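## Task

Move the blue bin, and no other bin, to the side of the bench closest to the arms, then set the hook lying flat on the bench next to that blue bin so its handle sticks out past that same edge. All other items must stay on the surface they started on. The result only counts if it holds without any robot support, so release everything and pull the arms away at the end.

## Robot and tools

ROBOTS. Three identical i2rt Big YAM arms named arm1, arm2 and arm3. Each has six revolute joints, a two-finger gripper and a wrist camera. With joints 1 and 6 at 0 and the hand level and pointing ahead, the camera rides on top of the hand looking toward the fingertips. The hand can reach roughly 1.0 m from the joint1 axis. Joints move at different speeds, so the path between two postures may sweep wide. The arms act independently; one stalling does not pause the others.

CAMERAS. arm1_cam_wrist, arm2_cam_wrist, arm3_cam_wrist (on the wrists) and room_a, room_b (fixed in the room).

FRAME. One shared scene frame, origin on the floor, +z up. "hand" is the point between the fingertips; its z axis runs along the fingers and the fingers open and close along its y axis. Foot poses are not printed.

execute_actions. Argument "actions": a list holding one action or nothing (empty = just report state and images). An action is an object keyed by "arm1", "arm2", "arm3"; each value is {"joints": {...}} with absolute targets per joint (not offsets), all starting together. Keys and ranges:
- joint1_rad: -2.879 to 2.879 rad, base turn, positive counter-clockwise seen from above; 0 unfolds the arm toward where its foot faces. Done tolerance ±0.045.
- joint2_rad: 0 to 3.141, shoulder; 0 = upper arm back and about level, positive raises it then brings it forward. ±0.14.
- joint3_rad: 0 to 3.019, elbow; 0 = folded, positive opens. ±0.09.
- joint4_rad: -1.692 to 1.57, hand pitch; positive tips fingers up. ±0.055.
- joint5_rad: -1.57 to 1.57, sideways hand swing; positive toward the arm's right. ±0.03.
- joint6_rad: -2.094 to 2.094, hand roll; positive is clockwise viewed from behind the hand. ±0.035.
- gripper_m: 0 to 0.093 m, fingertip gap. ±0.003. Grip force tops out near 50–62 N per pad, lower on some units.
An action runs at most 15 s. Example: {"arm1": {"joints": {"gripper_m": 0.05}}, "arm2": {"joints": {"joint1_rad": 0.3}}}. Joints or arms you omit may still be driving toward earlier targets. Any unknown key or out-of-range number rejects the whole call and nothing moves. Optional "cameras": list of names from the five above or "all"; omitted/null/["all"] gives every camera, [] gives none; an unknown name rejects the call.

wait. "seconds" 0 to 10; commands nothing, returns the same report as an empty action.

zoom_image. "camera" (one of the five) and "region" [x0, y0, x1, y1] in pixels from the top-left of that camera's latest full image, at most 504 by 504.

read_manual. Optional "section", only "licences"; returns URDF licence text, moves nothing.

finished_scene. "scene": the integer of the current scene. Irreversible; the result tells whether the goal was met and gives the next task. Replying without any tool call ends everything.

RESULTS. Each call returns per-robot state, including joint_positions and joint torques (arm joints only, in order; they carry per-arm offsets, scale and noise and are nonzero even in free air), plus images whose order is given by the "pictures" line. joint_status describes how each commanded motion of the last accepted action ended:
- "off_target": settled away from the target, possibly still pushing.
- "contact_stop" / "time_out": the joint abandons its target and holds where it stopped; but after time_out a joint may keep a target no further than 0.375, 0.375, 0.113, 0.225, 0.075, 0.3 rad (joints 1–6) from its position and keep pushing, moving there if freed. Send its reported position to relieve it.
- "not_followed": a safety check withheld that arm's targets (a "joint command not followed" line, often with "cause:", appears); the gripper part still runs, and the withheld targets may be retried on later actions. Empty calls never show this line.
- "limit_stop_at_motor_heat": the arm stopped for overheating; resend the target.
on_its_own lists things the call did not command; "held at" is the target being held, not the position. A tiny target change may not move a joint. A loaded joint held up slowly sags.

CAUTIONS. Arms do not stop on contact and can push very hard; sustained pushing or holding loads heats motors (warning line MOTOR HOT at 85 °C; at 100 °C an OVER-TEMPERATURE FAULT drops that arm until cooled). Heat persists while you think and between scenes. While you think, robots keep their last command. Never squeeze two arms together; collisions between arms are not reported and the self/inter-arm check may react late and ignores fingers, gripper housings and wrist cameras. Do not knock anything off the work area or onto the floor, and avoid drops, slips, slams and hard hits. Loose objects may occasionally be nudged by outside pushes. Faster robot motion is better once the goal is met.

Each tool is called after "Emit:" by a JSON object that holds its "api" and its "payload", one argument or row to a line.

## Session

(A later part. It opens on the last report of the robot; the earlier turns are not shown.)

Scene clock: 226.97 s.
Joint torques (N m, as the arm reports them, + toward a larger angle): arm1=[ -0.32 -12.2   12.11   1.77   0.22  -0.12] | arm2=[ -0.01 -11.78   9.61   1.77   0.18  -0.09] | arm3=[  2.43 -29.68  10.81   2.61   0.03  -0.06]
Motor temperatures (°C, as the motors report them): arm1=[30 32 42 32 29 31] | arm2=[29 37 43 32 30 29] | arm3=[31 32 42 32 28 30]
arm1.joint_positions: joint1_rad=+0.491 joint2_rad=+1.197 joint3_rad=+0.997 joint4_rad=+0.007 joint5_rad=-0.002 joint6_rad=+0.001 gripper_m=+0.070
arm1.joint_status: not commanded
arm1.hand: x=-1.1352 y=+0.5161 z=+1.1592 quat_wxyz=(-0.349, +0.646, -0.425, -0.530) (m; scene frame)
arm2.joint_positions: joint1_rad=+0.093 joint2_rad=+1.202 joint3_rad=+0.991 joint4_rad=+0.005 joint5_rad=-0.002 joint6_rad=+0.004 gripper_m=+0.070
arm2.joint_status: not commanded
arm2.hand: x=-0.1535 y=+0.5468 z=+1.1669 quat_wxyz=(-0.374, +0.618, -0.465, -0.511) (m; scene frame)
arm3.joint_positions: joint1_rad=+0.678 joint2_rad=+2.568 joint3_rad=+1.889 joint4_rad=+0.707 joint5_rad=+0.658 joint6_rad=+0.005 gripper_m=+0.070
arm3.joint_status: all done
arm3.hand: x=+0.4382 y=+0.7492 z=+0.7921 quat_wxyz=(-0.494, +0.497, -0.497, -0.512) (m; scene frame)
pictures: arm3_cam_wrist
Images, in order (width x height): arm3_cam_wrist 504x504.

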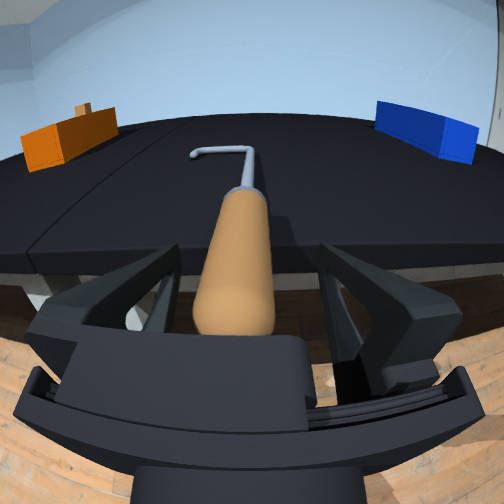

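Emit:
{"api": "execute_actions", "payload": {
  "actions": [
    {"arm3":{"joints":{"gripper_m":0}}}
  ],
  "cameras": ["arm3_cam_wrist"]
}}

Scene clock: 231.37 s.
Joint torques (N m, as the arm reports them, + toward a larger angle): arm1=[  0.25 -11.92  12.18   1.74   0.21  -0.11] | arm2=[ -0.17 -11.91   9.59   1.8    0.18  -0.09] | arm3=[  2.75 -29.72  10.91   2.57   0.    -0.05]
Motor temperatures (°C, as the motors report them): arm1=[30 32 42 32 29 31] | arm2=[29 37 43 32 30 29] | arm3=[31 32 42 32 28 30]
arm1.joint_positions: joint1_rad=+0.491 joint2_rad=+1.197 joint3_rad=+0.997 joint4_rad=+0.007 joint5_rad=-0.002 joint6_rad=+0.001 gripper_m=+0.070
arm1.joint_status: not commanded
arm1.hand: x=-1.1352 y=+0.5161 z=+1.1592 quat_wxyz=(-0.349, +0.646, -0.425, -0.530) (m; scene frame)
arm2.joint_positions: joint1_rad=+0.093 joint2_rad=+1.202 joint3_rad=+0.991 joint4_rad=+0.005 joint5_rad=-0.002 joint6_rad=+0.004 gripper_m=+0.070
arm2.joint_status: not commanded
arm2.hand: x=-0.1535 y=+0.5468 z=+1.1669 quat_wxyz=(-0.374, +0.618, -0.465, -0.511) (m; scene frame)
arm3.joint_positions: joint1_rad=+0.678 joint2_rad=+2.568 joint3_rad=+1.889 joint4_rad=+0.707 joint5_rad=+0.659 joint6_rad=+0.005 gripper_m=+0.029
arm3.joint_status: gripper_m off_target (ended at +0.029, target +0.000)
arm3.hand: x=+0.4383 y=+0.7492 z=+0.7922 quat_wxyz=(-0.495, +0.496, -0.497, -0.512) (m; scene frame)
pictures: arm3_cam_wrist
Images, in order (width x height): arm3_cam_wrist 504x504.

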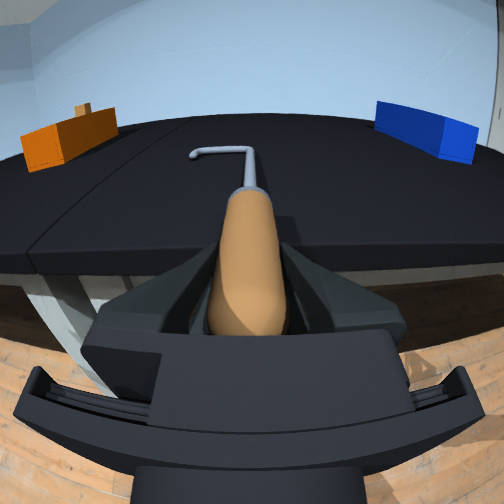

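Emit:
{"api": "execute_actions", "payload": {
  "actions": [
    {"arm3":{"joints":{"joint1_rad":0.461,"joint2_rad":2.155,"joint3_rad":1.205,"joint4_rad":1.005,"joint5_rad":0.457}}}
  ],
  "cameras": ["arm3_cam_wrist"]
}}

Emit:
{"api": "execute_actions", "payload": {
  "actions": [
    {"arm3":{"joints":{"joint1_rad":0.03,"joint2_rad":2.07,"joint3_rad":1.0,"joint4_rad":1.12,"joint5_rad":0.0}}}
  ],
  "cameras": ["arm3_cam_wrist","room_a"]
}}

Scene clock: 238.93 s.
Joint torques (N m, as the arm reports them, + toward a larger angle): arm1=[  0.61 -11.86  12.31   1.58   0.19  -0.13] | arm2=[ -0.08 -11.72   9.63   1.8    0.18  -0.09] | arm3=[  2.21 -22.55   5.96   2.68  -0.17  -0.01]
Motor temperatures (°C, as the motors report them): arm1=[30 32 42 32 29 31] | arm2=[29 36 43 32 30 29] | arm3=[31 33 42 32 28 30]
arm1.joint_positions: joint1_rad=+0.491 joint2_rad=+1.197 joint3_rad=+0.997 joint4_rad=+0.007 joint5_rad=-0.002 joint6_rad=+0.001 gripper_m=+0.070
arm1.joint_status: not commanded
arm1.hand: x=-1.1352 y=+0.5161 z=+1.1592 quat_wxyz=(-0.349, +0.646, -0.425, -0.530) (m; scene frame)
arm2.joint_positions: joint1_rad=+0.093 joint2_rad=+1.202 joint3_rad=+0.991 joint4_rad=+0.005 joint5_rad=-0.002 joint6_rad=+0.004 gripper_m=+0.070
arm2.joint_status: not commanded
arm2.hand: x=-0.1535 y=+0.5468 z=+1.1669 quat_wxyz=(-0.374, +0.618, -0.465, -0.511) (m; scene frame)
arm3.joint_positions: joint1_rad=+0.455 joint2_rad=+2.172 joint3_rad=+1.202 joint4_rad=+0.991 joint5_rad=+0.461 joint6_rad=-0.002 gripper_m=+0.029
arm3.joint_status: all done
arm3.hand: x=+0.6557 y=+0.6892 z=+0.8431 quat_wxyz=(-0.504, +0.494, -0.500, -0.502) (m; scene frame)
pictures: arm3_cam_wrist
Images, in order (width x height): arm3_cam_wrist 504x504.

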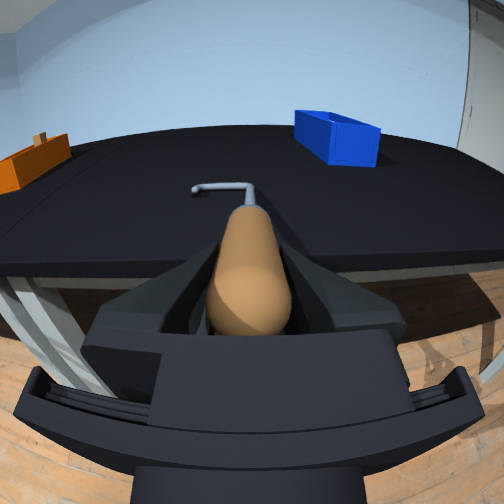

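Scene clock: 240.37 s.
Joint torques (N m, as the arm reports them, + toward a larger angle): arm1=[  0.55 -12.13  12.1    1.59   0.17  -0.14] | arm2=[ -0.09 -11.93   9.64   1.72   0.17  -0.09] | arm3=[  2.41 -20.98   4.26   2.78  -0.19  -0.04]
Motor temperatures (°C, as the motors report them): arm1=[30 32 42 32 29 31] | arm2=[29 36 43 32 30 29] | arm3=[31 33 42 32 28 30]
arm1.joint_positions: joint1_rad=+0.491 joint2_rad=+1.197 joint3_rad=+0.997 joint4_rad=+0.007 joint5_rad=-0.002 joint6_rad=+0.001 gripper_m=+0.070
arm1.joint_status: not commanded
arm1.hand: x=-1.1352 y=+0.5161 z=+1.1592 quat_wxyz=(-0.349, +0.646, -0.425, -0.530) (m; scene frame)
arm2.joint_positions: joint1_rad=+0.093 joint2_rad=+1.202 joint3_rad=+0.991 joint4_rad=+0.005 joint5_rad=-0.002 joint6_rad=+0.004 gripper_m=+0.070
arm2.joint_status: not commanded
arm2.hand: x=-0.1535 y=+0.5468 z=+1.1669 quat_wxyz=(-0.374, +0.618, -0.465, -0.511) (m; scene frame)
arm3.joint_positions: joint1_rad=+0.018 joint2_rad=+2.097 joint3_rad=+1.007 joint4_rad=+1.102 joint5_rad=+0.006 joint6_rad=+0.003 gripper_m=+0.029
arm3.joint_status: all done
arm3.hand: x=+0.8994 y=+0.6871 z=+0.8382 quat_wxyz=(-0.499, +0.502, -0.496, -0.503) (m; scene frame)
pictures: arm3_cam_wrist, room_a
Images, in order (width x height): arm3_cam_wrist 504x504, room_a 504x504.

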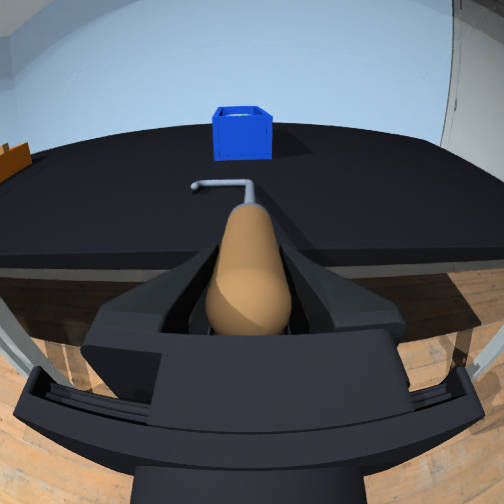

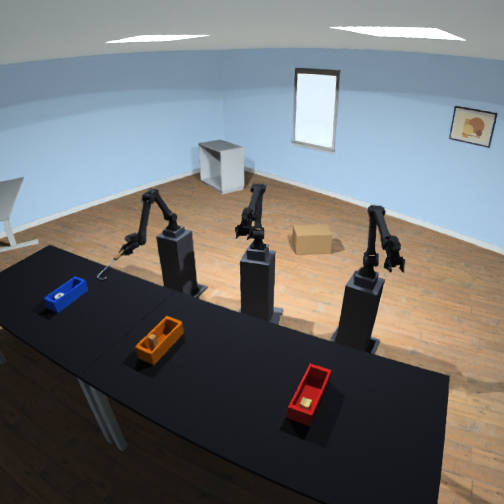

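Emit:
{"api": "execute_actions", "payload": {
  "actions": [
    {"arm3":{"joints":{"joint1_rad":0.04,"joint2_rad":2.165,"joint4_rad":1.185}}}
  ],
  "cameras": ["arm3_cam_wrist"]
}}

Scene clock: 248.07 s.
Joint torques (N m, as the arm reports them, + toward a larger angle): arm1=[  0.   -11.91  12.16   1.73   0.21  -0.12] | arm2=[ -0.05 -11.84   9.64   1.79   0.17  -0.1 ] | arm3=[  2.74 -20.21   4.12   2.83  -0.15  -0.02]
Motor temperatures (°C, as the motors report them): arm1=[30 32 42 32 29 31] | arm2=[29 36 43 32 30 29] | arm3=[31 32 40 32 28 30]
arm1.joint_positions: joint1_rad=+0.491 joint2_rad=+1.197 joint3_rad=+0.997 joint4_rad=+0.007 joint5_rad=-0.002 joint6_rad=+0.001 gripper_m=+0.070
arm1.joint_status: not commanded
arm1.hand: x=-1.1352 y=+0.5161 z=+1.1592 quat_wxyz=(-0.349, +0.646, -0.425, -0.530) (m; scene frame)
arm2.joint_positions: joint1_rad=+0.093 joint2_rad=+1.202 joint3_rad=+0.991 joint4_rad=+0.005 joint5_rad=-0.002 joint6_rad=+0.004 gripper_m=+0.070
arm2.joint_status: not commanded
arm2.hand: x=-0.1535 y=+0.5468 z=+1.1669 quat_wxyz=(-0.374, +0.618, -0.465, -0.511) (m; scene frame)
arm3.joint_positions: joint1_rad=+0.024 joint2_rad=+2.183 joint3_rad=+1.001 joint4_rad=+1.167 joint5_rad=+0.005 joint6_rad=+0.003 gripper_m=+0.029
arm3.joint_status: all done
arm3.hand: x=+0.8953 y=+0.6790 z=+0.7940 quat_wxyz=(-0.490, +0.510, -0.501, -0.498) (m; scene frame)
pictures: arm3_cam_wrist
Images, in order (width x height): arm3_cam_wrist 504x504.

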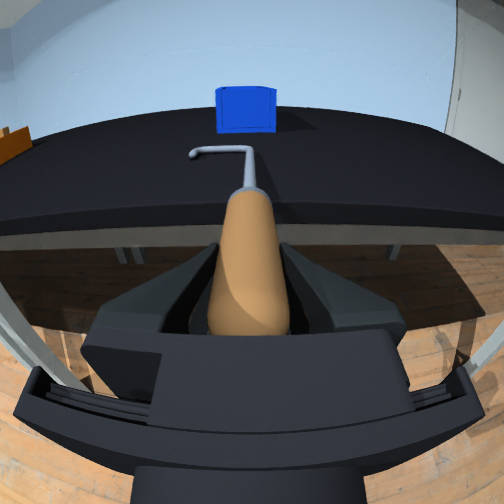

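Emit:
{"api": "execute_actions", "payload": {
  "actions": [
    {"arm3":{"joints":{"joint4_rad":1.27,"joint6_rad":-0.6}}}
  ],
  "cameras": ["arm3_cam_wrist"]
}}

Emit:
{"api": "execute_actions", "payload": {
  "actions": [
    {"arm3":{"joints":{"joint4_rad":1.36,"joint6_rad":-1.57}}}
  ],
  "cameras": ["arm3_cam_wrist","room_a"]
}}

Scene clock: 253.60 s.
Joint torques (N m, as the arm reports them, + toward a larger angle): arm1=[ -0.16 -11.95  12.15   1.74   0.19  -0.09] | arm2=[ -0.08 -11.77   9.64   1.82   0.18  -0.1 ] | arm3=[  2.29 -20.66   4.63   2.82   0.09  -0.22]
Motor temperatures (°C, as the motors report them): arm1=[30 32 42 32 29 31] | arm2=[29 36 43 32 30 29] | arm3=[31 32 40 32 28 30]
arm1.joint_positions: joint1_rad=+0.491 joint2_rad=+1.197 joint3_rad=+0.997 joint4_rad=+0.007 joint5_rad=-0.002 joint6_rad=+0.001 gripper_m=+0.070
arm1.joint_status: not commanded
arm1.hand: x=-1.1352 y=+0.5161 z=+1.1592 quat_wxyz=(-0.349, +0.646, -0.425, -0.530) (m; scene frame)
arm2.joint_positions: joint1_rad=+0.093 joint2_rad=+1.202 joint3_rad=+0.991 joint4_rad=+0.005 joint5_rad=-0.002 joint6_rad=+0.004 gripper_m=+0.070
arm2.joint_status: not commanded
arm2.hand: x=-0.1535 y=+0.5468 z=+1.1669 quat_wxyz=(-0.374, +0.618, -0.465, -0.511) (m; scene frame)
arm3.joint_positions: joint1_rad=+0.029 joint2_rad=+2.184 joint3_rad=+0.995 joint4_rad=+1.252 joint5_rad=-0.002 joint6_rad=-0.573 gripper_m=+0.029
arm3.joint_status: all done
arm3.hand: x=+0.8903 y=+0.6765 z=+0.8118 quat_wxyz=(-0.633, +0.609, -0.319, -0.355) (m; scene frame)
pictures: arm3_cam_wrist
Images, in order (width x height): arm3_cam_wrist 504x504.

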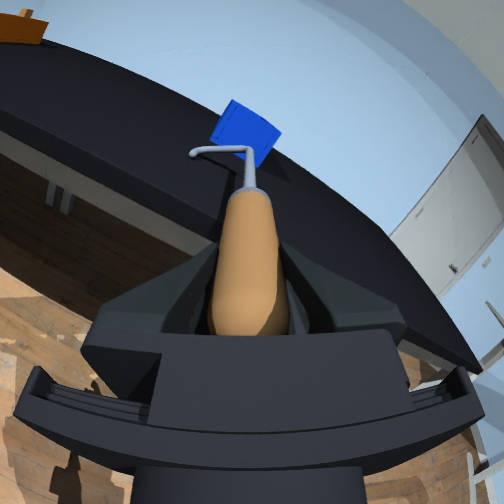

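Scene clock: 255.47 s.
Joint torques (N m, as the arm reports them, + toward a larger angle): arm1=[  0.09 -11.64  12.2    1.75   0.2   -0.14] | arm2=[  0.08 -11.77   9.61   1.8    0.17  -0.08] | arm3=[  2.24 -20.88   4.52   3.53   0.08  -0.03]
Motor temperatures (°C, as the motors report them): arm1=[30 32 42 32 29 31] | arm2=[29 36 43 32 30 29] | arm3=[31 32 40 32 28 30]
arm1.joint_positions: joint1_rad=+0.491 joint2_rad=+1.197 joint3_rad=+0.997 joint4_rad=+0.007 joint5_rad=-0.002 joint6_rad=+0.001 gripper_m=+0.070
arm1.joint_status: not commanded
arm1.hand: x=-1.1352 y=+0.5161 z=+1.1592 quat_wxyz=(-0.349, +0.646, -0.425, -0.530) (m; scene frame)
arm2.joint_positions: joint1_rad=+0.093 joint2_rad=+1.202 joint3_rad=+0.991 joint4_rad=+0.005 joint5_rad=-0.002 joint6_rad=+0.004 gripper_m=+0.070
arm2.joint_status: not commanded
arm2.hand: x=-0.1535 y=+0.5468 z=+1.1669 quat_wxyz=(-0.374, +0.618, -0.465, -0.511) (m; scene frame)
arm3.joint_positions: joint1_rad=+0.030 joint2_rad=+2.190 joint3_rad=+0.995 joint4_rad=+1.322 joint5_rad=-0.002 joint6_rad=-1.557 gripper_m=+0.029
arm3.joint_status: all done
arm3.hand: x=+0.8899 y=+0.6746 z=+0.8253 quat_wxyz=(-0.748, +0.664, +0.007, -0.015) (m; scene frame)
pictures: arm3_cam_wrist, room_a
Images, in order (width x height): arm3_cam_wrist 504x504, room_a 504x504.

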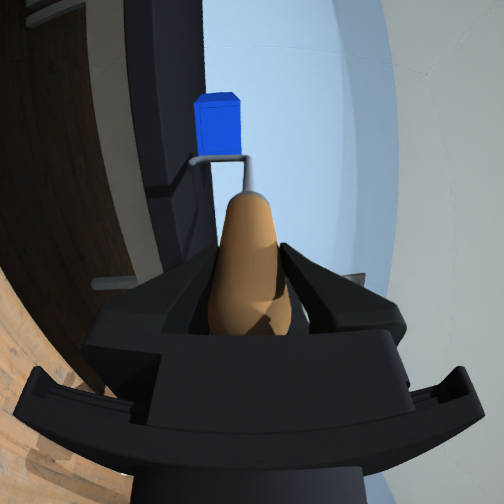

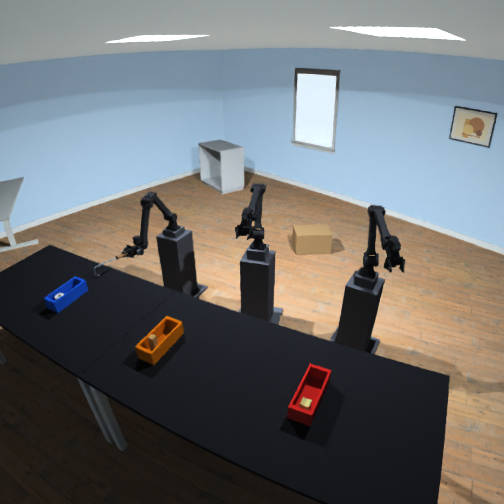

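Emit:
{"api": "execute_actions", "payload": {
  "actions": [
    {"arm3":{"joints":{"joint2_rad":1.79,"joint3_rad":1.03,"joint4_rad":0.96}}}
  ],
  "cameras": ["arm3_cam_wrist"]
}}

Emit:
{"api": "execute_actions", "payload": {
  "actions": [
    {"arm3":{"joints":{"joint1_rad":0.055,"joint2_rad":2.01,"joint3_rad":1.43,"joint4_rad":0.79}}}
  ],
  "cameras": ["arm3_cam_wrist","room_a","room_b"]
}}

Scene clock: 265.50 s.
Joint torques (N m, as the arm reports them, + toward a larger angle): arm1=[  0.2  -11.81  12.2    1.81   0.18  -0.16] | arm2=[  0.   -11.84   9.61   1.81   0.18  -0.08] | arm3=[  1.91 -21.35   9.46   3.18   0.06   0.  ]
Motor temperatures (°C, as the motors report them): arm1=[30 32 42 32 29 31] | arm2=[29 36 43 32 30 29] | arm3=[31 32 39 32 28 30]
arm1.joint_positions: joint1_rad=+0.491 joint2_rad=+1.197 joint3_rad=+0.997 joint4_rad=+0.007 joint5_rad=-0.002 joint6_rad=+0.001 gripper_m=+0.070
arm1.joint_status: not commanded
arm1.hand: x=-1.1352 y=+0.5161 z=+1.1592 quat_wxyz=(-0.349, +0.646, -0.425, -0.530) (m; scene frame)
arm2.joint_positions: joint1_rad=+0.093 joint2_rad=+1.202 joint3_rad=+0.991 joint4_rad=+0.005 joint5_rad=-0.002 joint6_rad=+0.004 gripper_m=+0.070
arm2.joint_status: not commanded
arm2.hand: x=-0.1535 y=+0.5468 z=+1.1669 quat_wxyz=(-0.374, +0.618, -0.465, -0.511) (m; scene frame)
arm3.joint_positions: joint1_rad=+0.030 joint2_rad=+1.832 joint3_rad=+0.995 joint4_rad=+0.931 joint5_rad=-0.002 joint6_rad=-1.560 gripper_m=+0.029
arm3.joint_status: all done
arm3.hand: x=+0.8892 y=+0.6806 z=+0.9681 quat_wxyz=(-0.737, +0.676, +0.008, -0.013) (m; scene frame)
pictures: arm3_cam_wrist
Images, in order (width x height): arm3_cam_wrist 504x504.

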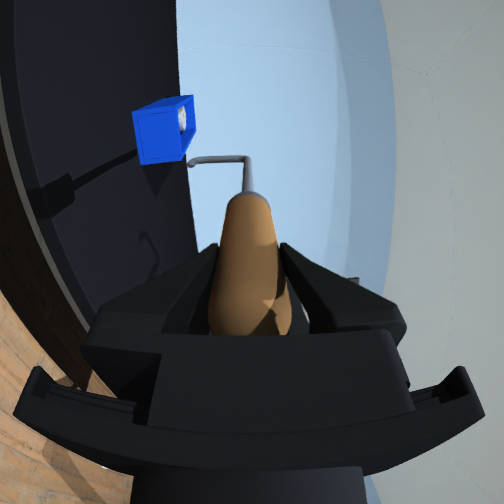

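Scene clock: 266.87 s.
Joint torques (N m, as the arm reports them, + toward a larger angle): arm1=[  0.72 -12.41  12.08   1.75   0.21  -0.17] | arm2=[ -0.19 -11.77   9.64   1.79   0.18  -0.09] | arm3=[  2.51 -26.98  13.74   3.52   0.04   0.  ]
Motor temperatures (°C, as the motors report them): arm1=[30 32 42 32 29 31] | arm2=[29 36 43 32 30 29] | arm3=[31 32 40 32 28 30]
arm1.joint_positions: joint1_rad=+0.491 joint2_rad=+1.197 joint3_rad=+0.997 joint4_rad=+0.007 joint5_rad=-0.002 joint6_rad=+0.001 gripper_m=+0.070
arm1.joint_status: not commanded
arm1.hand: x=-1.1352 y=+0.5161 z=+1.1592 quat_wxyz=(-0.349, +0.646, -0.425, -0.530) (m; scene frame)
arm2.joint_positions: joint1_rad=+0.093 joint2_rad=+1.202 joint3_rad=+0.991 joint4_rad=+0.005 joint5_rad=-0.002 joint6_rad=+0.004 gripper_m=+0.070
arm2.joint_status: not commanded
arm2.hand: x=-0.1535 y=+0.5468 z=+1.1669 quat_wxyz=(-0.374, +0.618, -0.465, -0.511) (m; scene frame)
arm3.joint_positions: joint1_rad=+0.044 joint2_rad=+2.064 joint3_rad=+1.353 joint4_rad=+0.753 joint5_rad=-0.001 joint6_rad=-1.560 gripper_m=+0.029
arm3.joint_status: all done
arm3.hand: x=+0.8753 y=+0.7900 z=+0.9417 quat_wxyz=(-0.719, +0.695, +0.013, -0.018) (m; scene frame)
pictures: arm3_cam_wrist, room_a, room_b
Images, in order (width x height): arm3_cam_wrist 504x504, room_a 504x504, room_b 504x504.

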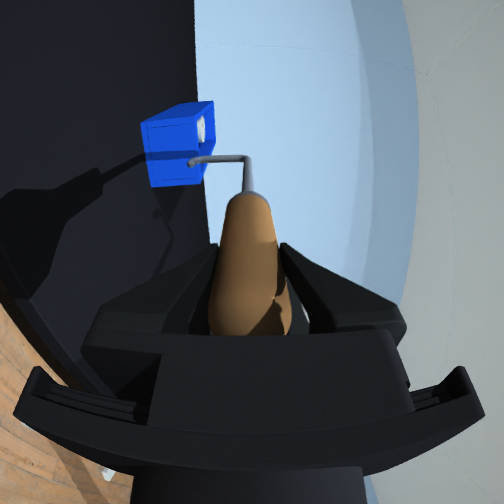

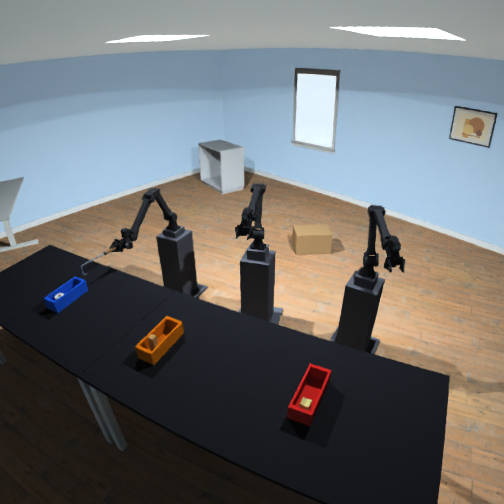

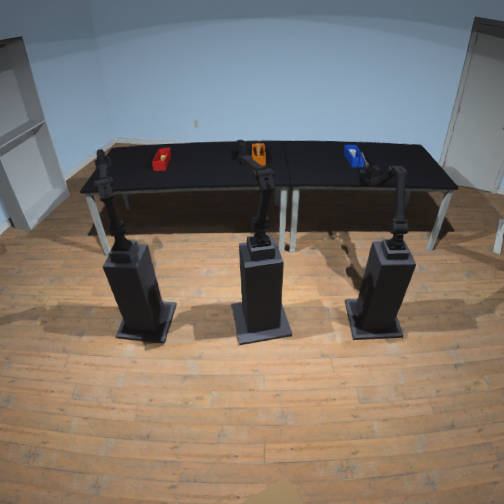

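Emit:
{"api": "execute_actions", "payload": {
  "actions": [
    {"arm3":{"joints":{"joint2_rad":1.93,"joint4_rad":0.83}}}
  ],
  "cameras": ["arm3_cam_wrist"]
}}

Emit:
{"api": "execute_actions", "payload": {
  "actions": [
    {"arm3":{"joints":{"joint2_rad":2.17,"joint3_rad":1.86,"joint4_rad":0.62}}}
  ],
  "cameras": ["arm3_cam_wrist","room_a"]
}}

Scene clock: 272.03 s.
Joint torques (N m, as the arm reports them, + toward a larger angle): arm1=[  0.59 -12.13  12.11   1.87   0.22  -0.14] | arm2=[ -0.06 -11.86   9.65   1.82   0.16  -0.09] | arm3=[  2.32 -25.74  14.25   4.     0.02  -0.01]
Motor temperatures (°C, as the motors report them): arm1=[30 32 42 32 29 31] | arm2=[29 36 43 32 30 29] | arm3=[31 33 41 32 28 30]
arm1.joint_positions: joint1_rad=+0.491 joint2_rad=+1.197 joint3_rad=+0.997 joint4_rad=+0.007 joint5_rad=-0.002 joint6_rad=+0.001 gripper_m=+0.070
arm1.joint_status: not commanded
arm1.hand: x=-1.1352 y=+0.5161 z=+1.1592 quat_wxyz=(-0.349, +0.646, -0.425, -0.530) (m; scene frame)
arm2.joint_positions: joint1_rad=+0.093 joint2_rad=+1.202 joint3_rad=+0.991 joint4_rad=+0.005 joint5_rad=-0.002 joint6_rad=+0.004 gripper_m=+0.070
arm2.joint_status: not commanded
arm2.hand: x=-0.1535 y=+0.5468 z=+1.1669 quat_wxyz=(-0.374, +0.618, -0.465, -0.511) (m; scene frame)
arm3.joint_positions: joint1_rad=+0.044 joint2_rad=+1.977 joint3_rad=+1.353 joint4_rad=+0.784 joint5_rad=-0.001 joint6_rad=-1.560 gripper_m=+0.029
arm3.joint_status: all done
arm3.hand: x=+0.8754 y=+0.7812 z=+1.0163 quat_wxyz=(-0.758, +0.652, +0.012, -0.019) (m; scene frame)
pictures: arm3_cam_wrist
Images, in order (width x height): arm3_cam_wrist 504x504.

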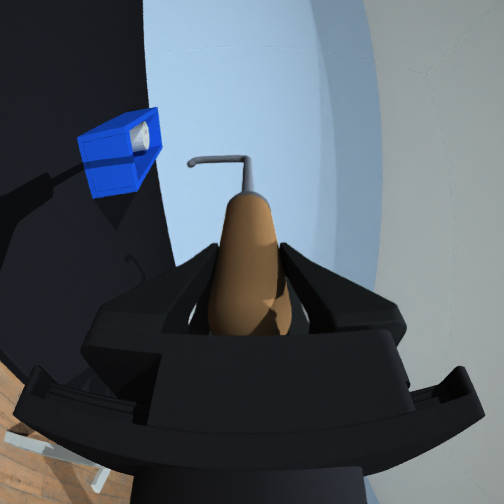

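Scene clock: 273.30 s.
Joint torques (N m, as the arm reports them, + toward a larger angle): arm1=[ -0.28 -11.87  12.1    1.58   0.21  -0.12] | arm2=[ -0.11 -11.74   9.64   1.8    0.18  -0.08] | arm3=[  1.83 -31.59  15.97   3.35   0.02   0.05]
Motor temperatures (°C, as the motors report them): arm1=[30 32 42 32 29 31] | arm2=[29 36 43 32 30 29] | arm3=[31 33 42 32 28 30]
arm1.joint_positions: joint1_rad=+0.491 joint2_rad=+1.197 joint3_rad=+0.997 joint4_rad=+0.007 joint5_rad=-0.002 joint6_rad=+0.001 gripper_m=+0.070
arm1.joint_status: not commanded
arm1.hand: x=-1.1352 y=+0.5161 z=+1.1592 quat_wxyz=(-0.349, +0.646, -0.425, -0.530) (m; scene frame)
arm2.joint_positions: joint1_rad=+0.093 joint2_rad=+1.202 joint3_rad=+0.991 joint4_rad=+0.005 joint5_rad=-0.002 joint6_rad=+0.004 gripper_m=+0.070
arm2.joint_status: not commanded
arm2.hand: x=-0.1535 y=+0.5468 z=+1.1669 quat_wxyz=(-0.374, +0.618, -0.465, -0.511) (m; scene frame)
arm3.joint_positions: joint1_rad=+0.044 joint2_rad=+2.235 joint3_rad=+1.770 joint4_rad=+0.589 joint5_rad=-0.001 joint6_rad=-1.563 gripper_m=+0.029
arm3.joint_status: all done
arm3.hand: x=+0.8710 y=+0.8886 z=+0.9940 quat_wxyz=(-0.747, +0.665, +0.013, -0.017) (m; scene frame)
pictures: arm3_cam_wrist, room_a
Images, in order (width x height): arm3_cam_wrist 504x504, room_a 504x504.

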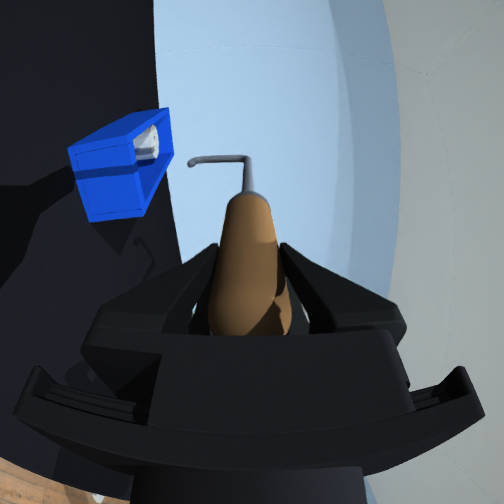

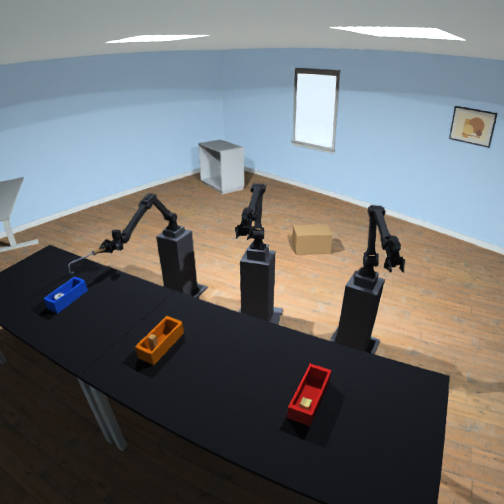

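Emit:
{"api": "execute_actions", "payload": {
  "actions": [
    {"arm3":{"joints":{"joint4_rad":0.45}}}
  ],
  "cameras": ["arm3_cam_wrist","room_a","room_b"]
}}

Emit:
{"api": "zoom_image", "payload": {
  "camera": "room_a",
  "region": [20,220,160,330]
}}

Emit:
{"api": "zoom_image", "payload": {
  "camera": "room_b",
  "region": [320,130,420,200]
}}

Scene clock: 283.20 s.
Joint torques (N m, as the arm reports them, + toward a larger angle): arm1=[ -0.1  -12.15  12.02   1.71   0.24  -0.12] | arm2=[ -0.15 -11.65   9.65   1.81   0.19  -0.09] | arm3=[  2.3  -31.82  15.84   2.69   0.01   0.  ]
Motor temperatures (°C, as the motors report them): arm1=[30 32 42 32 29 31] | arm2=[29 36 43 32 30 29] | arm3=[31 34 45 32 28 30]
arm1.joint_positions: joint1_rad=+0.491 joint2_rad=+1.197 joint3_rad=+0.997 joint4_rad=+0.007 joint5_rad=-0.002 joint6_rad=+0.001 gripper_m=+0.070
arm1.joint_status: not commanded
arm1.hand: x=-1.1352 y=+0.5161 z=+1.1592 quat_wxyz=(-0.349, +0.646, -0.425, -0.530) (m; scene frame)
arm2.joint_positions: joint1_rad=+0.093 joint2_rad=+1.202 joint3_rad=+0.991 joint4_rad=+0.005 joint5_rad=-0.002 joint6_rad=+0.004 gripper_m=+0.070
arm2.joint_status: not commanded
arm2.hand: x=-0.1535 y=+0.5468 z=+1.1669 quat_wxyz=(-0.374, +0.618, -0.465, -0.511) (m; scene frame)
arm3.joint_positions: joint1_rad=+0.044 joint2_rad=+2.234 joint3_rad=+1.770 joint4_rad=+0.433 joint5_rad=-0.001 joint6_rad=-1.563 gripper_m=+0.029
arm3.joint_status: all done
arm3.hand: x=+0.8710 y=+0.8900 z=+0.9566 quat_wxyz=(-0.693, +0.721, +0.014, -0.016) (m; scene frame)
pictures: arm3_cam_wrist, room_a, room_b
Images, in order (width x height): arm3_cam_wrist 504x504, room_a 504x504, room_b 504x504.

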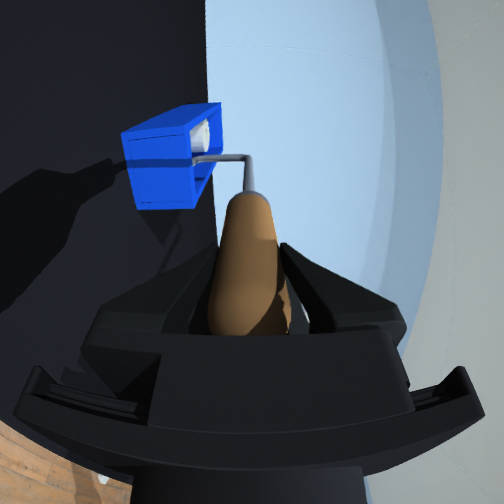

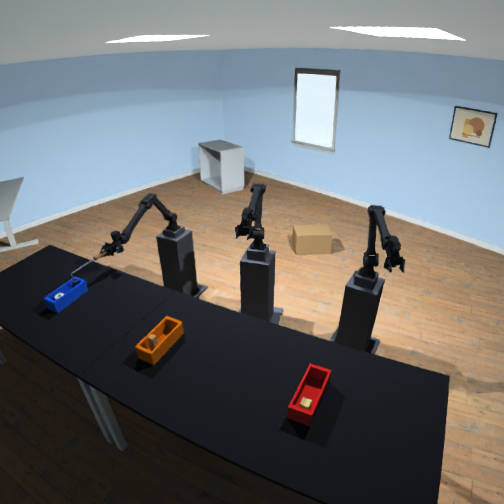

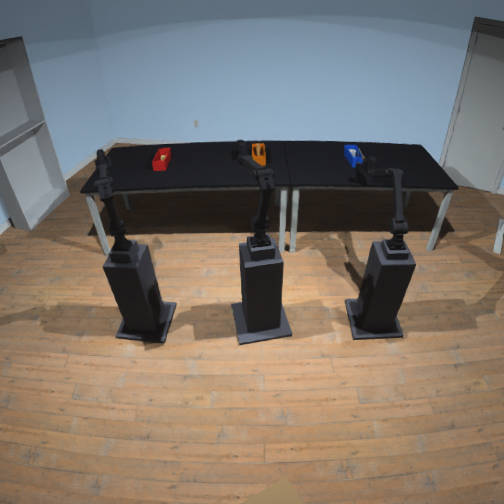

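Region (20, 220, 160, 330) of room_a's 504x504 image, scaled by 3.600, with more detail than that image has; it fills the top 396 rows of this view, and the rest is white.

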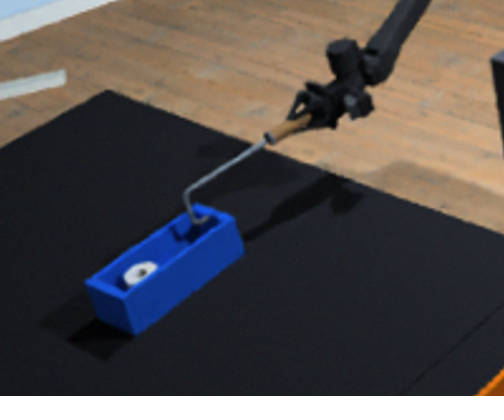

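Region (320, 130, 420, 200) of room_b's 504x504 image, scaled by 5.040, with more detail than that image has; it fills the top 353 rows of this view, and the rest is white.

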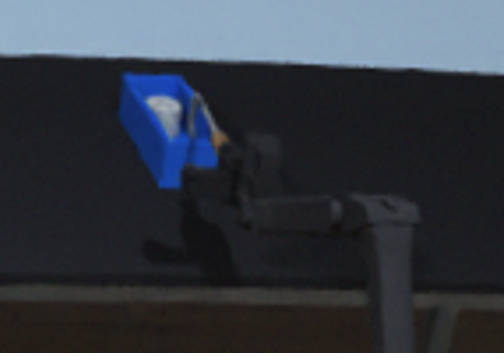

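Emit:
{"api": "execute_actions", "payload": {
  "actions": [
    {"arm3":{"joints":{"joint4_rad":0.33}}}
  ],
  "cameras": ["arm3_cam_wrist","room_a"]
}}

Emit:
{"api": "zoom_image", "payload": {
  "camera": "room_a",
  "region": [20,220,160,330]
}}

Scene clock: 287.80 s.
Joint torques (N m, as the arm reports them, + toward a larger angle): arm1=[ -0.22 -11.87  12.04   1.81   0.18  -0.17] | arm2=[ -0.08 -11.89   9.65   1.82   0.18  -0.09] | arm3=[  2.02 -31.62  15.41   2.86   0.01   0.04]
Motor temperatures (°C, as the motors report them): arm1=[30 31 42 32 29 31] | arm2=[29 36 43 32 30 29] | arm3=[31 34 46 32 28 30]
arm1.joint_positions: joint1_rad=+0.491 joint2_rad=+1.197 joint3_rad=+0.997 joint4_rad=+0.007 joint5_rad=-0.002 joint6_rad=+0.001 gripper_m=+0.070
arm1.joint_status: not commanded
arm1.hand: x=-1.1352 y=+0.5161 z=+1.1592 quat_wxyz=(-0.349, +0.646, -0.425, -0.530) (m; scene frame)
arm2.joint_positions: joint1_rad=+0.093 joint2_rad=+1.202 joint3_rad=+0.991 joint4_rad=+0.005 joint5_rad=-0.002 joint6_rad=+0.004 gripper_m=+0.070
arm2.joint_status: not commanded
arm2.hand: x=-0.1535 y=+0.5468 z=+1.1669 quat_wxyz=(-0.374, +0.618, -0.465, -0.511) (m; scene frame)
arm3.joint_positions: joint1_rad=+0.044 joint2_rad=+2.234 joint3_rad=+1.777 joint4_rad=+0.310 joint5_rad=-0.001 joint6_rad=-1.563 gripper_m=+0.029
arm3.joint_status: all done
arm3.hand: x=+0.8712 y=+0.8884 z=+0.9309 quat_wxyz=(-0.650, +0.760, +0.014, -0.015) (m; scene frame)
pictures: arm3_cam_wrist, room_a
Images, in order (width x height): arm3_cam_wrist 504x504, room_a 504x504.

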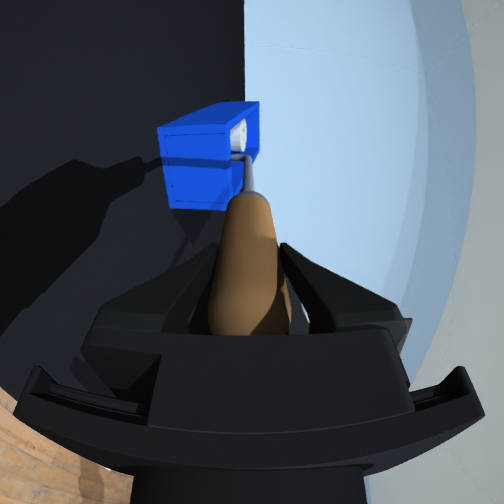

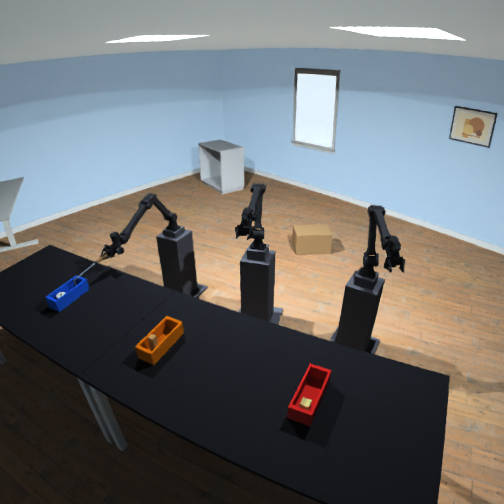

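Region (20, 220, 160, 330) of room_a's 504x504 image, scaled by 3.600, with more detail than that image has; it fills the top 396 rows of this view, and the rest is white.

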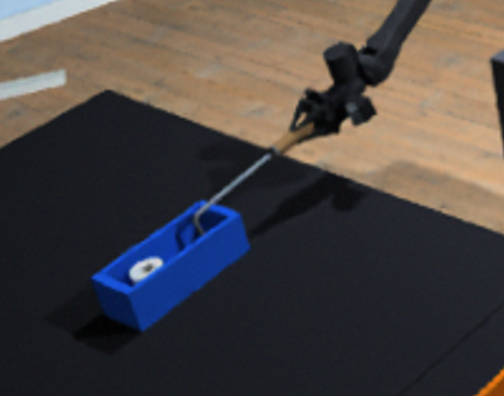

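Emit:
{"api": "execute_actions", "payload": {
  "actions": [
    {"arm3":{"joints":{"joint2_rad":1.98,"joint3_rad":1.39,"joint4_rad":0.54}}}
  ],
  "cameras": ["arm3_cam_wrist"]
}}

Emit:
{"api": "execute_actions", "payload": {
  "actions": [
    {"arm3":{"joints":{"joint2_rad":1.75,"joint3_rad":0.99,"joint4_rad":0.69}}}
  ],
  "cameras": ["arm3_cam_wrist","room_a"]
}}

Scene clock: 298.20 s.
Joint torques (N m, as the arm reports them, + toward a larger angle): arm1=[ -0.15 -11.55  12.19   1.76   0.25  -0.14] | arm2=[ -0.11 -11.76   9.65   1.81   0.19  -0.09] | arm3=[  2.41 -22.83   7.5    2.45  -0.01   0.09]
Motor temperatures (°C, as the motors report them): arm1=[30 31 42 32 29 31] | arm2=[29 35 43 32 30 29] | arm3=[31 35 46 32 28 30]
arm1.joint_positions: joint1_rad=+0.491 joint2_rad=+1.197 joint3_rad=+0.997 joint4_rad=+0.007 joint5_rad=-0.002 joint6_rad=+0.001 gripper_m=+0.070
arm1.joint_status: not commanded
arm1.hand: x=-1.1352 y=+0.5161 z=+1.1592 quat_wxyz=(-0.349, +0.646, -0.425, -0.530) (m; scene frame)
arm2.joint_positions: joint1_rad=+0.093 joint2_rad=+1.202 joint3_rad=+0.991 joint4_rad=+0.005 joint5_rad=-0.002 joint6_rad=+0.004 gripper_m=+0.070
arm2.joint_status: not commanded
arm2.hand: x=-0.1535 y=+0.5468 z=+1.1669 quat_wxyz=(-0.374, +0.618, -0.465, -0.511) (m; scene frame)
arm3.joint_positions: joint1_rad=+0.044 joint2_rad=+1.997 joint3_rad=+1.393 joint4_rad=+0.534 joint5_rad=-0.001 joint6_rad=-1.569 gripper_m=+0.029
arm3.joint_status: all done
arm3.hand: x=+0.8750 y=+0.7941 z=+0.9622 quat_wxyz=(-0.679, +0.734, +0.016, -0.014) (m; scene frame)
pictures: arm3_cam_wrist
Images, in order (width x height): arm3_cam_wrist 504x504.

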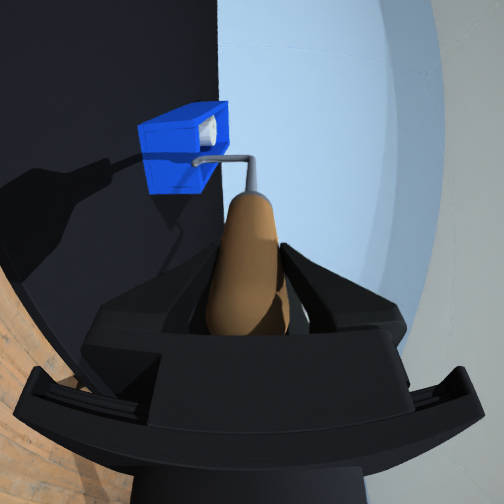

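Scene clock: 299.33 s.
Joint torques (N m, as the arm reports them, + toward a larger angle): arm1=[ -0.46 -11.91  12.12   1.71   0.2   -0.15] | arm2=[ -0.02 -11.75   9.64   1.8    0.19  -0.1 ] | arm3=[  2.47 -20.17   8.48   4.18   0.01   0.08]
Motor temperatures (°C, as the motors report them): arm1=[30 31 42 32 29 31] | arm2=[29 35 43 32 30 29] | arm3=[31 34 46 32 28 30]
arm1.joint_positions: joint1_rad=+0.491 joint2_rad=+1.197 joint3_rad=+0.997 joint4_rad=+0.007 joint5_rad=-0.002 joint6_rad=+0.001 gripper_m=+0.070
arm1.joint_status: not commanded
arm1.hand: x=-1.1352 y=+0.5161 z=+1.1592 quat_wxyz=(-0.349, +0.646, -0.425, -0.530) (m; scene frame)
arm2.joint_positions: joint1_rad=+0.093 joint2_rad=+1.202 joint3_rad=+0.991 joint4_rad=+0.005 joint5_rad=-0.002 joint6_rad=+0.004 gripper_m=+0.070
arm2.joint_status: not commanded
arm2.hand: x=-0.1535 y=+0.5468 z=+1.1669 quat_wxyz=(-0.374, +0.618, -0.465, -0.511) (m; scene frame)
arm3.joint_positions: joint1_rad=+0.044 joint2_rad=+1.792 joint3_rad=+0.968 joint4_rad=+0.639 joint5_rad=-0.001 joint6_rad=-1.569 gripper_m=+0.029
arm3.joint_status: all done
arm3.hand: x=+0.8806 y=+0.6661 z=+0.9096 quat_wxyz=(-0.636, +0.772, +0.017, -0.013) (m; scene frame)
pictures: arm3_cam_wrist, room_a
Images, in order (width x height): arm3_cam_wrist 504x504, room_a 504x504.

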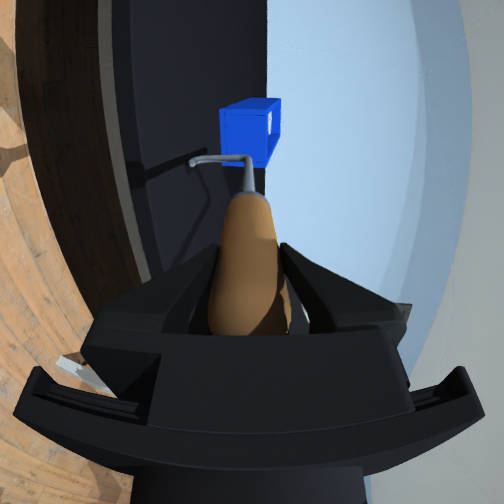

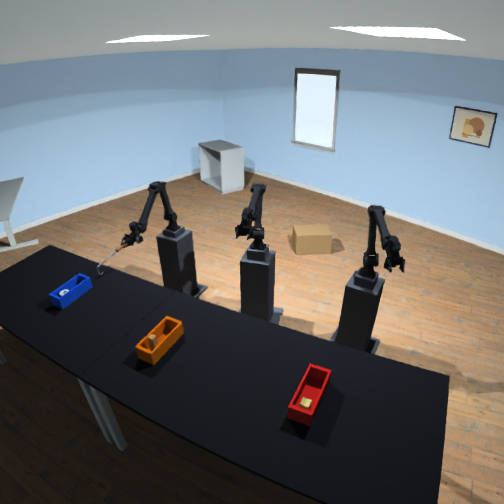

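Emit:
{"api": "execute_actions", "payload": {
  "actions": [
    {"arm3":{"joints":{"joint4_rad":1.03}}}
  ],
  "cameras": []
}}

Emit:
{"api": "execute_actions", "payload": {
  "actions": [
    {"arm3":{"joints":{"joint2_rad":1.92,"joint3_rad":1.43,"joint4_rad":0.84}}}
  ],
  "cameras": ["arm3_cam_wrist"]
}}

Emit:
{"api": "execute_actions", "payload": {
  "actions": [
    {"arm3":{"joints":{"joint2_rad":2.16,"joint3_rad":1.84,"joint4_rad":0.64}}}
  ],
  "cameras": ["arm3_cam_wrist"]
}}

Emit:
{"api": "execute_actions", "payload": {
  "actions": [
    {"arm3":{"joints":{"joint4_rad":0.42}}}
  ],
  "cameras": ["arm3_cam_wrist","room_a"]
}}

Emit:
{"api": "zoom_image", "payload": {
  "camera": "room_a",
  "region": [20,220,160,330]
}}

Scene clock: 310.13 s.
Joint torques (N m, as the arm reports them, + toward a larger angle): arm1=[  0.42 -12.17  12.2    1.62   0.21  -0.13] | arm2=[ -0.1  -11.99   9.58   1.81   0.18  -0.08] | arm3=[  2.36 -20.75   8.47   4.32   0.01   0.1 ]
Motor temperatures (°C, as the motors report them): arm1=[30 31 43 32 29 31] | arm2=[29 35 43 32 30 29] | arm3=[31 34 44 33 28 30]
arm1.joint_positions: joint1_rad=+0.491 joint2_rad=+1.197 joint3_rad=+0.997 joint4_rad=+0.007 joint5_rad=-0.002 joint6_rad=+0.001 gripper_m=+0.070
arm1.joint_status: not commanded
arm1.hand: x=-1.1352 y=+0.5161 z=+1.1592 quat_wxyz=(-0.349, +0.646, -0.425, -0.530) (m; scene frame)
arm2.joint_positions: joint1_rad=+0.093 joint2_rad=+1.202 joint3_rad=+0.991 joint4_rad=+0.005 joint5_rad=-0.002 joint6_rad=+0.004 gripper_m=+0.070
arm2.joint_status: not commanded
arm2.hand: x=-0.1535 y=+0.5468 z=+1.1669 quat_wxyz=(-0.374, +0.618, -0.465, -0.511) (m; scene frame)
arm3.joint_positions: joint1_rad=+0.044 joint2_rad=+1.792 joint3_rad=+0.968 joint4_rad=+0.977 joint5_rad=-0.001 joint6_rad=-1.569 gripper_m=+0.029
arm3.joint_status: all done
arm3.hand: x=+0.8802 y=+0.6682 z=+0.9922 quat_wxyz=(-0.756, +0.654, +0.015, -0.016) (m; scene frame)
pictures: none
No camera images: the call's "cameras" was empty. Leave "cameras" out to get every camera's image.

Scene clock: 311.53 s.
Joint torques (N m, as the arm reports them, + toward a larger angle): arm1=[  0.09 -11.59  12.18   1.72   0.2   -0.11] | arm2=[  0.   -11.8    9.63   1.81   0.19  -0.1 ] | arm3=[  2.3  -25.02  14.11   3.73   0.02   0.08]
Motor temperatures (°C, as the motors report them): arm1=[30 31 43 32 29 31] | arm2=[29 35 43 32 30 29] | arm3=[31 34 44 33 28 30]
arm1.joint_positions: joint1_rad=+0.491 joint2_rad=+1.197 joint3_rad=+0.997 joint4_rad=+0.007 joint5_rad=-0.002 joint6_rad=+0.001 gripper_m=+0.070
arm1.joint_status: not commanded
arm1.hand: x=-1.1352 y=+0.5161 z=+1.1592 quat_wxyz=(-0.349, +0.646, -0.425, -0.530) (m; scene frame)
arm2.joint_positions: joint1_rad=+0.093 joint2_rad=+1.202 joint3_rad=+0.991 joint4_rad=+0.005 joint5_rad=-0.002 joint6_rad=+0.004 gripper_m=+0.070
arm2.joint_status: not commanded
arm2.hand: x=-0.1535 y=+0.5468 z=+1.1669 quat_wxyz=(-0.374, +0.618, -0.465, -0.511) (m; scene frame)
arm3.joint_positions: joint1_rad=+0.044 joint2_rad=+1.962 joint3_rad=+1.356 joint4_rad=+0.799 joint5_rad=-0.001 joint6_rad=-1.569 gripper_m=+0.029
arm3.joint_status: all done
arm3.hand: x=+0.8754 y=+0.7791 z=+1.0329 quat_wxyz=(-0.769, +0.639, +0.015, -0.016) (m; scene frame)
pictures: arm3_cam_wrist
Images, in order (width x height): arm3_cam_wrist 504x504.

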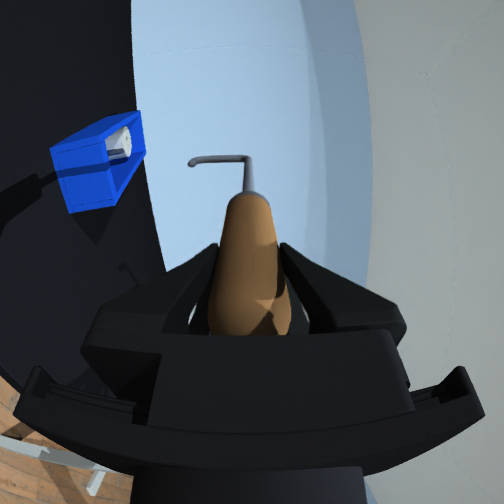

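Scene clock: 313.93 s.
Joint torques (N m, as the arm reports them, + toward a larger angle): arm1=[  0.21 -11.64  12.16   1.77   0.19  -0.1 ] | arm2=[ -0.05 -11.75   9.66   1.78   0.17  -0.09] | arm3=[  2.18 -31.34  16.16   3.56   0.02   0.09]
Motor temperatures (°C, as the motors report them): arm1=[30 31 43 32 29 31] | arm2=[29 35 43 32 30 29] | arm3=[31 34 45 33 28 30]
arm1.joint_positions: joint1_rad=+0.491 joint2_rad=+1.197 joint3_rad=+0.997 joint4_rad=+0.007 joint5_rad=-0.002 joint6_rad=+0.001 gripper_m=+0.070
arm1.joint_status: not commanded
arm1.hand: x=-1.1352 y=+0.5161 z=+1.1592 quat_wxyz=(-0.349, +0.646, -0.425, -0.530) (m; scene frame)
arm2.joint_positions: joint1_rad=+0.093 joint2_rad=+1.202 joint3_rad=+0.991 joint4_rad=+0.005 joint5_rad=-0.002 joint6_rad=+0.004 gripper_m=+0.070
arm2.joint_status: not commanded
arm2.hand: x=-0.1535 y=+0.5468 z=+1.1669 quat_wxyz=(-0.374, +0.618, -0.465, -0.511) (m; scene frame)
arm3.joint_positions: joint1_rad=+0.044 joint2_rad=+2.227 joint3_rad=+1.748 joint4_rad=+0.602 joint5_rad=-0.001 joint6_rad=-1.569 gripper_m=+0.029
arm3.joint_status: joint3_rad time_out (moved +0.392 of +0.484); the others done
arm3.on_its_own: joint3_rad reads +1.748 and still pushes toward +1.840 since a time_out
arm3.hand: x=+0.8712 y=+0.8840 z=+0.9915 quat_wxyz=(-0.746, +0.665, +0.015, -0.015) (m; scene frame)
pictures: arm3_cam_wrist
Images, in order (width x height): arm3_cam_wrist 504x504.

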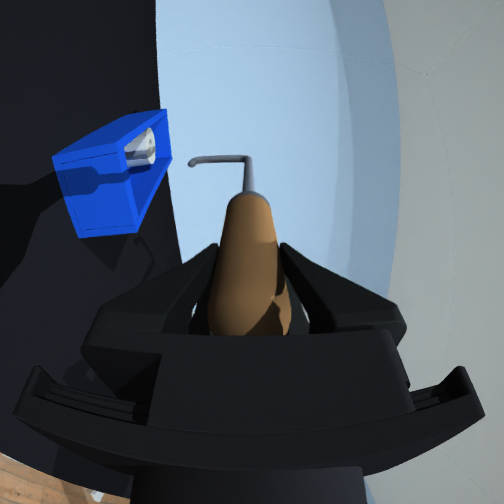

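not run: a stop came earlier in this reply.

This scene's latest camera images include none from room_a. They are from: arm3_cam_wrist. Call execute_actions without "cameras", or with room_a in "cameras", to get its image.

Emit:
{"api": "execute_actions", "payload": {
  "actions": [
    {"arm3":{"joints":{"joint2_rad":2.11,"joint3_rad":1.62,"joint4_rad":0.6}}}
  ],
  "cameras": ["arm3_cam_wrist"]
}}

Emit:
{"api": "execute_actions", "payload": {
  "actions": [
    {"arm3":{"joints":{"joint4_rad":0.41}}}
  ],
  "cameras": ["arm3_cam_wrist","room_a"]
}}

Emit:
{"api": "zoom_image", "payload": {
  "camera": "room_a",
  "region": [20,220,160,330]
}}

Scene clock: 321.83 s.
Joint torques (N m, as the arm reports them, + toward a larger angle): arm1=[ -0.36 -11.87  12.24   1.81   0.17  -0.13] | arm2=[ -0.18 -11.95   9.63   1.78   0.19  -0.09] | arm3=[  2.38 -29.38  10.12   3.21   0.01   0.09]
Motor temperatures (°C, as the motors report them): arm1=[30 31 43 32 29 31] | arm2=[29 35 43 32 30 29] | arm3=[31 35 46 33 28 30]
arm1.joint_positions: joint1_rad=+0.491 joint2_rad=+1.197 joint3_rad=+0.997 joint4_rad=+0.007 joint5_rad=-0.002 joint6_rad=+0.001 gripper_m=+0.070
arm1.joint_status: not commanded
arm1.hand: x=-1.1352 y=+0.5161 z=+1.1592 quat_wxyz=(-0.349, +0.646, -0.425, -0.530) (m; scene frame)
arm2.joint_positions: joint1_rad=+0.093 joint2_rad=+1.202 joint3_rad=+0.991 joint4_rad=+0.005 joint5_rad=-0.002 joint6_rad=+0.004 gripper_m=+0.070
arm2.joint_status: not commanded
arm2.hand: x=-0.1535 y=+0.5468 z=+1.1669 quat_wxyz=(-0.374, +0.618, -0.465, -0.511) (m; scene frame)
arm3.joint_positions: joint1_rad=+0.044 joint2_rad=+2.168 joint3_rad=+1.594 joint4_rad=+0.569 joint5_rad=-0.001 joint6_rad=-1.569 gripper_m=+0.029
arm3.joint_status: all done
arm3.hand: x=+0.8727 y=+0.8517 z=+0.9455 quat_wxyz=(-0.702, +0.712, +0.016, -0.014) (m; scene frame)
pictures: arm3_cam_wrist
Images, in order (width x height): arm3_cam_wrist 504x504.

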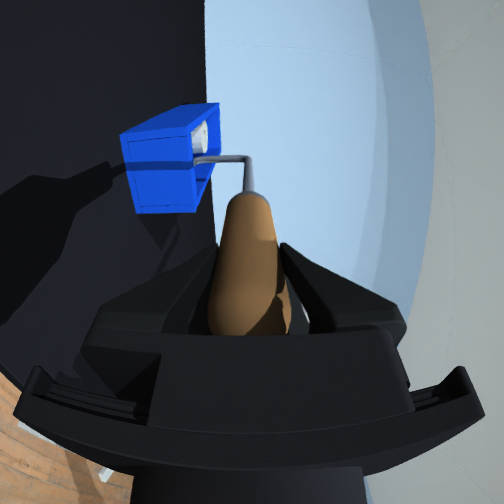

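Scene clock: 322.73 s.
Joint torques (N m, as the arm reports them, + toward a larger angle): arm1=[ -0.71 -12.08  12.09   1.75   0.19  -0.18] | arm2=[ -0.03 -11.93   9.61   1.78   0.19  -0.09] | arm3=[  2.31 -28.85  10.23   2.06  -0.01   0.08]
Motor temperatures (°C, as the motors report them): arm1=[30 31 43 32 29 31] | arm2=[29 35 43 32 30 29] | arm3=[31 35 46 33 28 30]
arm1.joint_positions: joint1_rad=+0.491 joint2_rad=+1.197 joint3_rad=+0.997 joint4_rad=+0.007 joint5_rad=-0.002 joint6_rad=+0.001 gripper_m=+0.070
arm1.joint_status: not commanded
arm1.hand: x=-1.1352 y=+0.5161 z=+1.1592 quat_wxyz=(-0.349, +0.646, -0.425, -0.530) (m; scene frame)
arm2.joint_positions: joint1_rad=+0.093 joint2_rad=+1.202 joint3_rad=+0.991 joint4_rad=+0.005 joint5_rad=-0.002 joint6_rad=+0.004 gripper_m=+0.070
arm2.joint_status: not commanded
arm2.hand: x=-0.1535 y=+0.5468 z=+1.1669 quat_wxyz=(-0.374, +0.618, -0.465, -0.511) (m; scene frame)
arm3.joint_positions: joint1_rad=+0.044 joint2_rad=+2.161 joint3_rad=+1.594 joint4_rad=+0.409 joint5_rad=-0.001 joint6_rad=-1.569 gripper_m=+0.029
arm3.joint_status: all done
arm3.hand: x=+0.8730 y=+0.8478 z=+0.9124 quat_wxyz=(-0.646, +0.763, +0.017, -0.013) (m; scene frame)
pictures: arm3_cam_wrist, room_a
Images, in order (width x height): arm3_cam_wrist 504x504, room_a 504x504.

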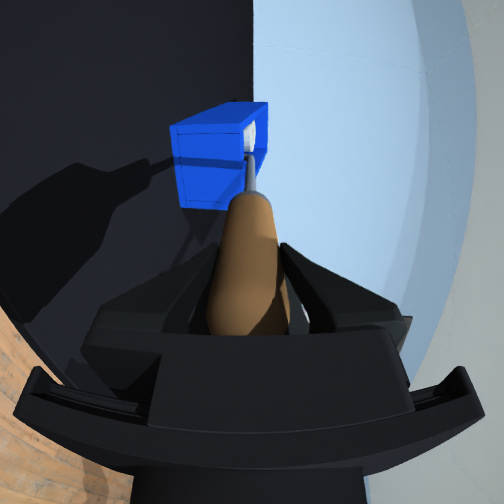

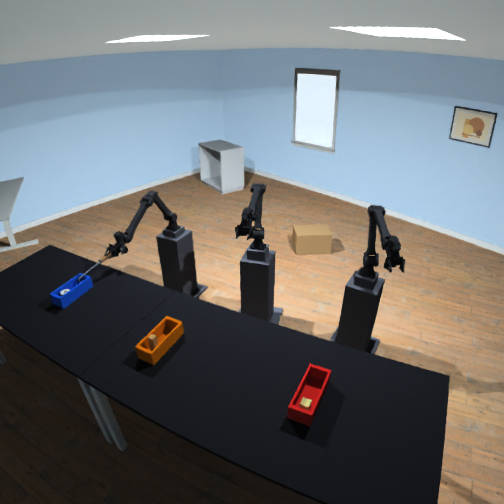

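Region (20, 220, 160, 330) of room_a's 504x504 image, scaled by 3.600, with more detail than that image has; it fills the top 396 rows of this view, and the rest is white.

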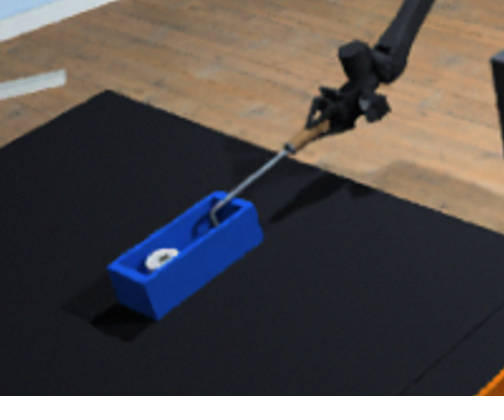

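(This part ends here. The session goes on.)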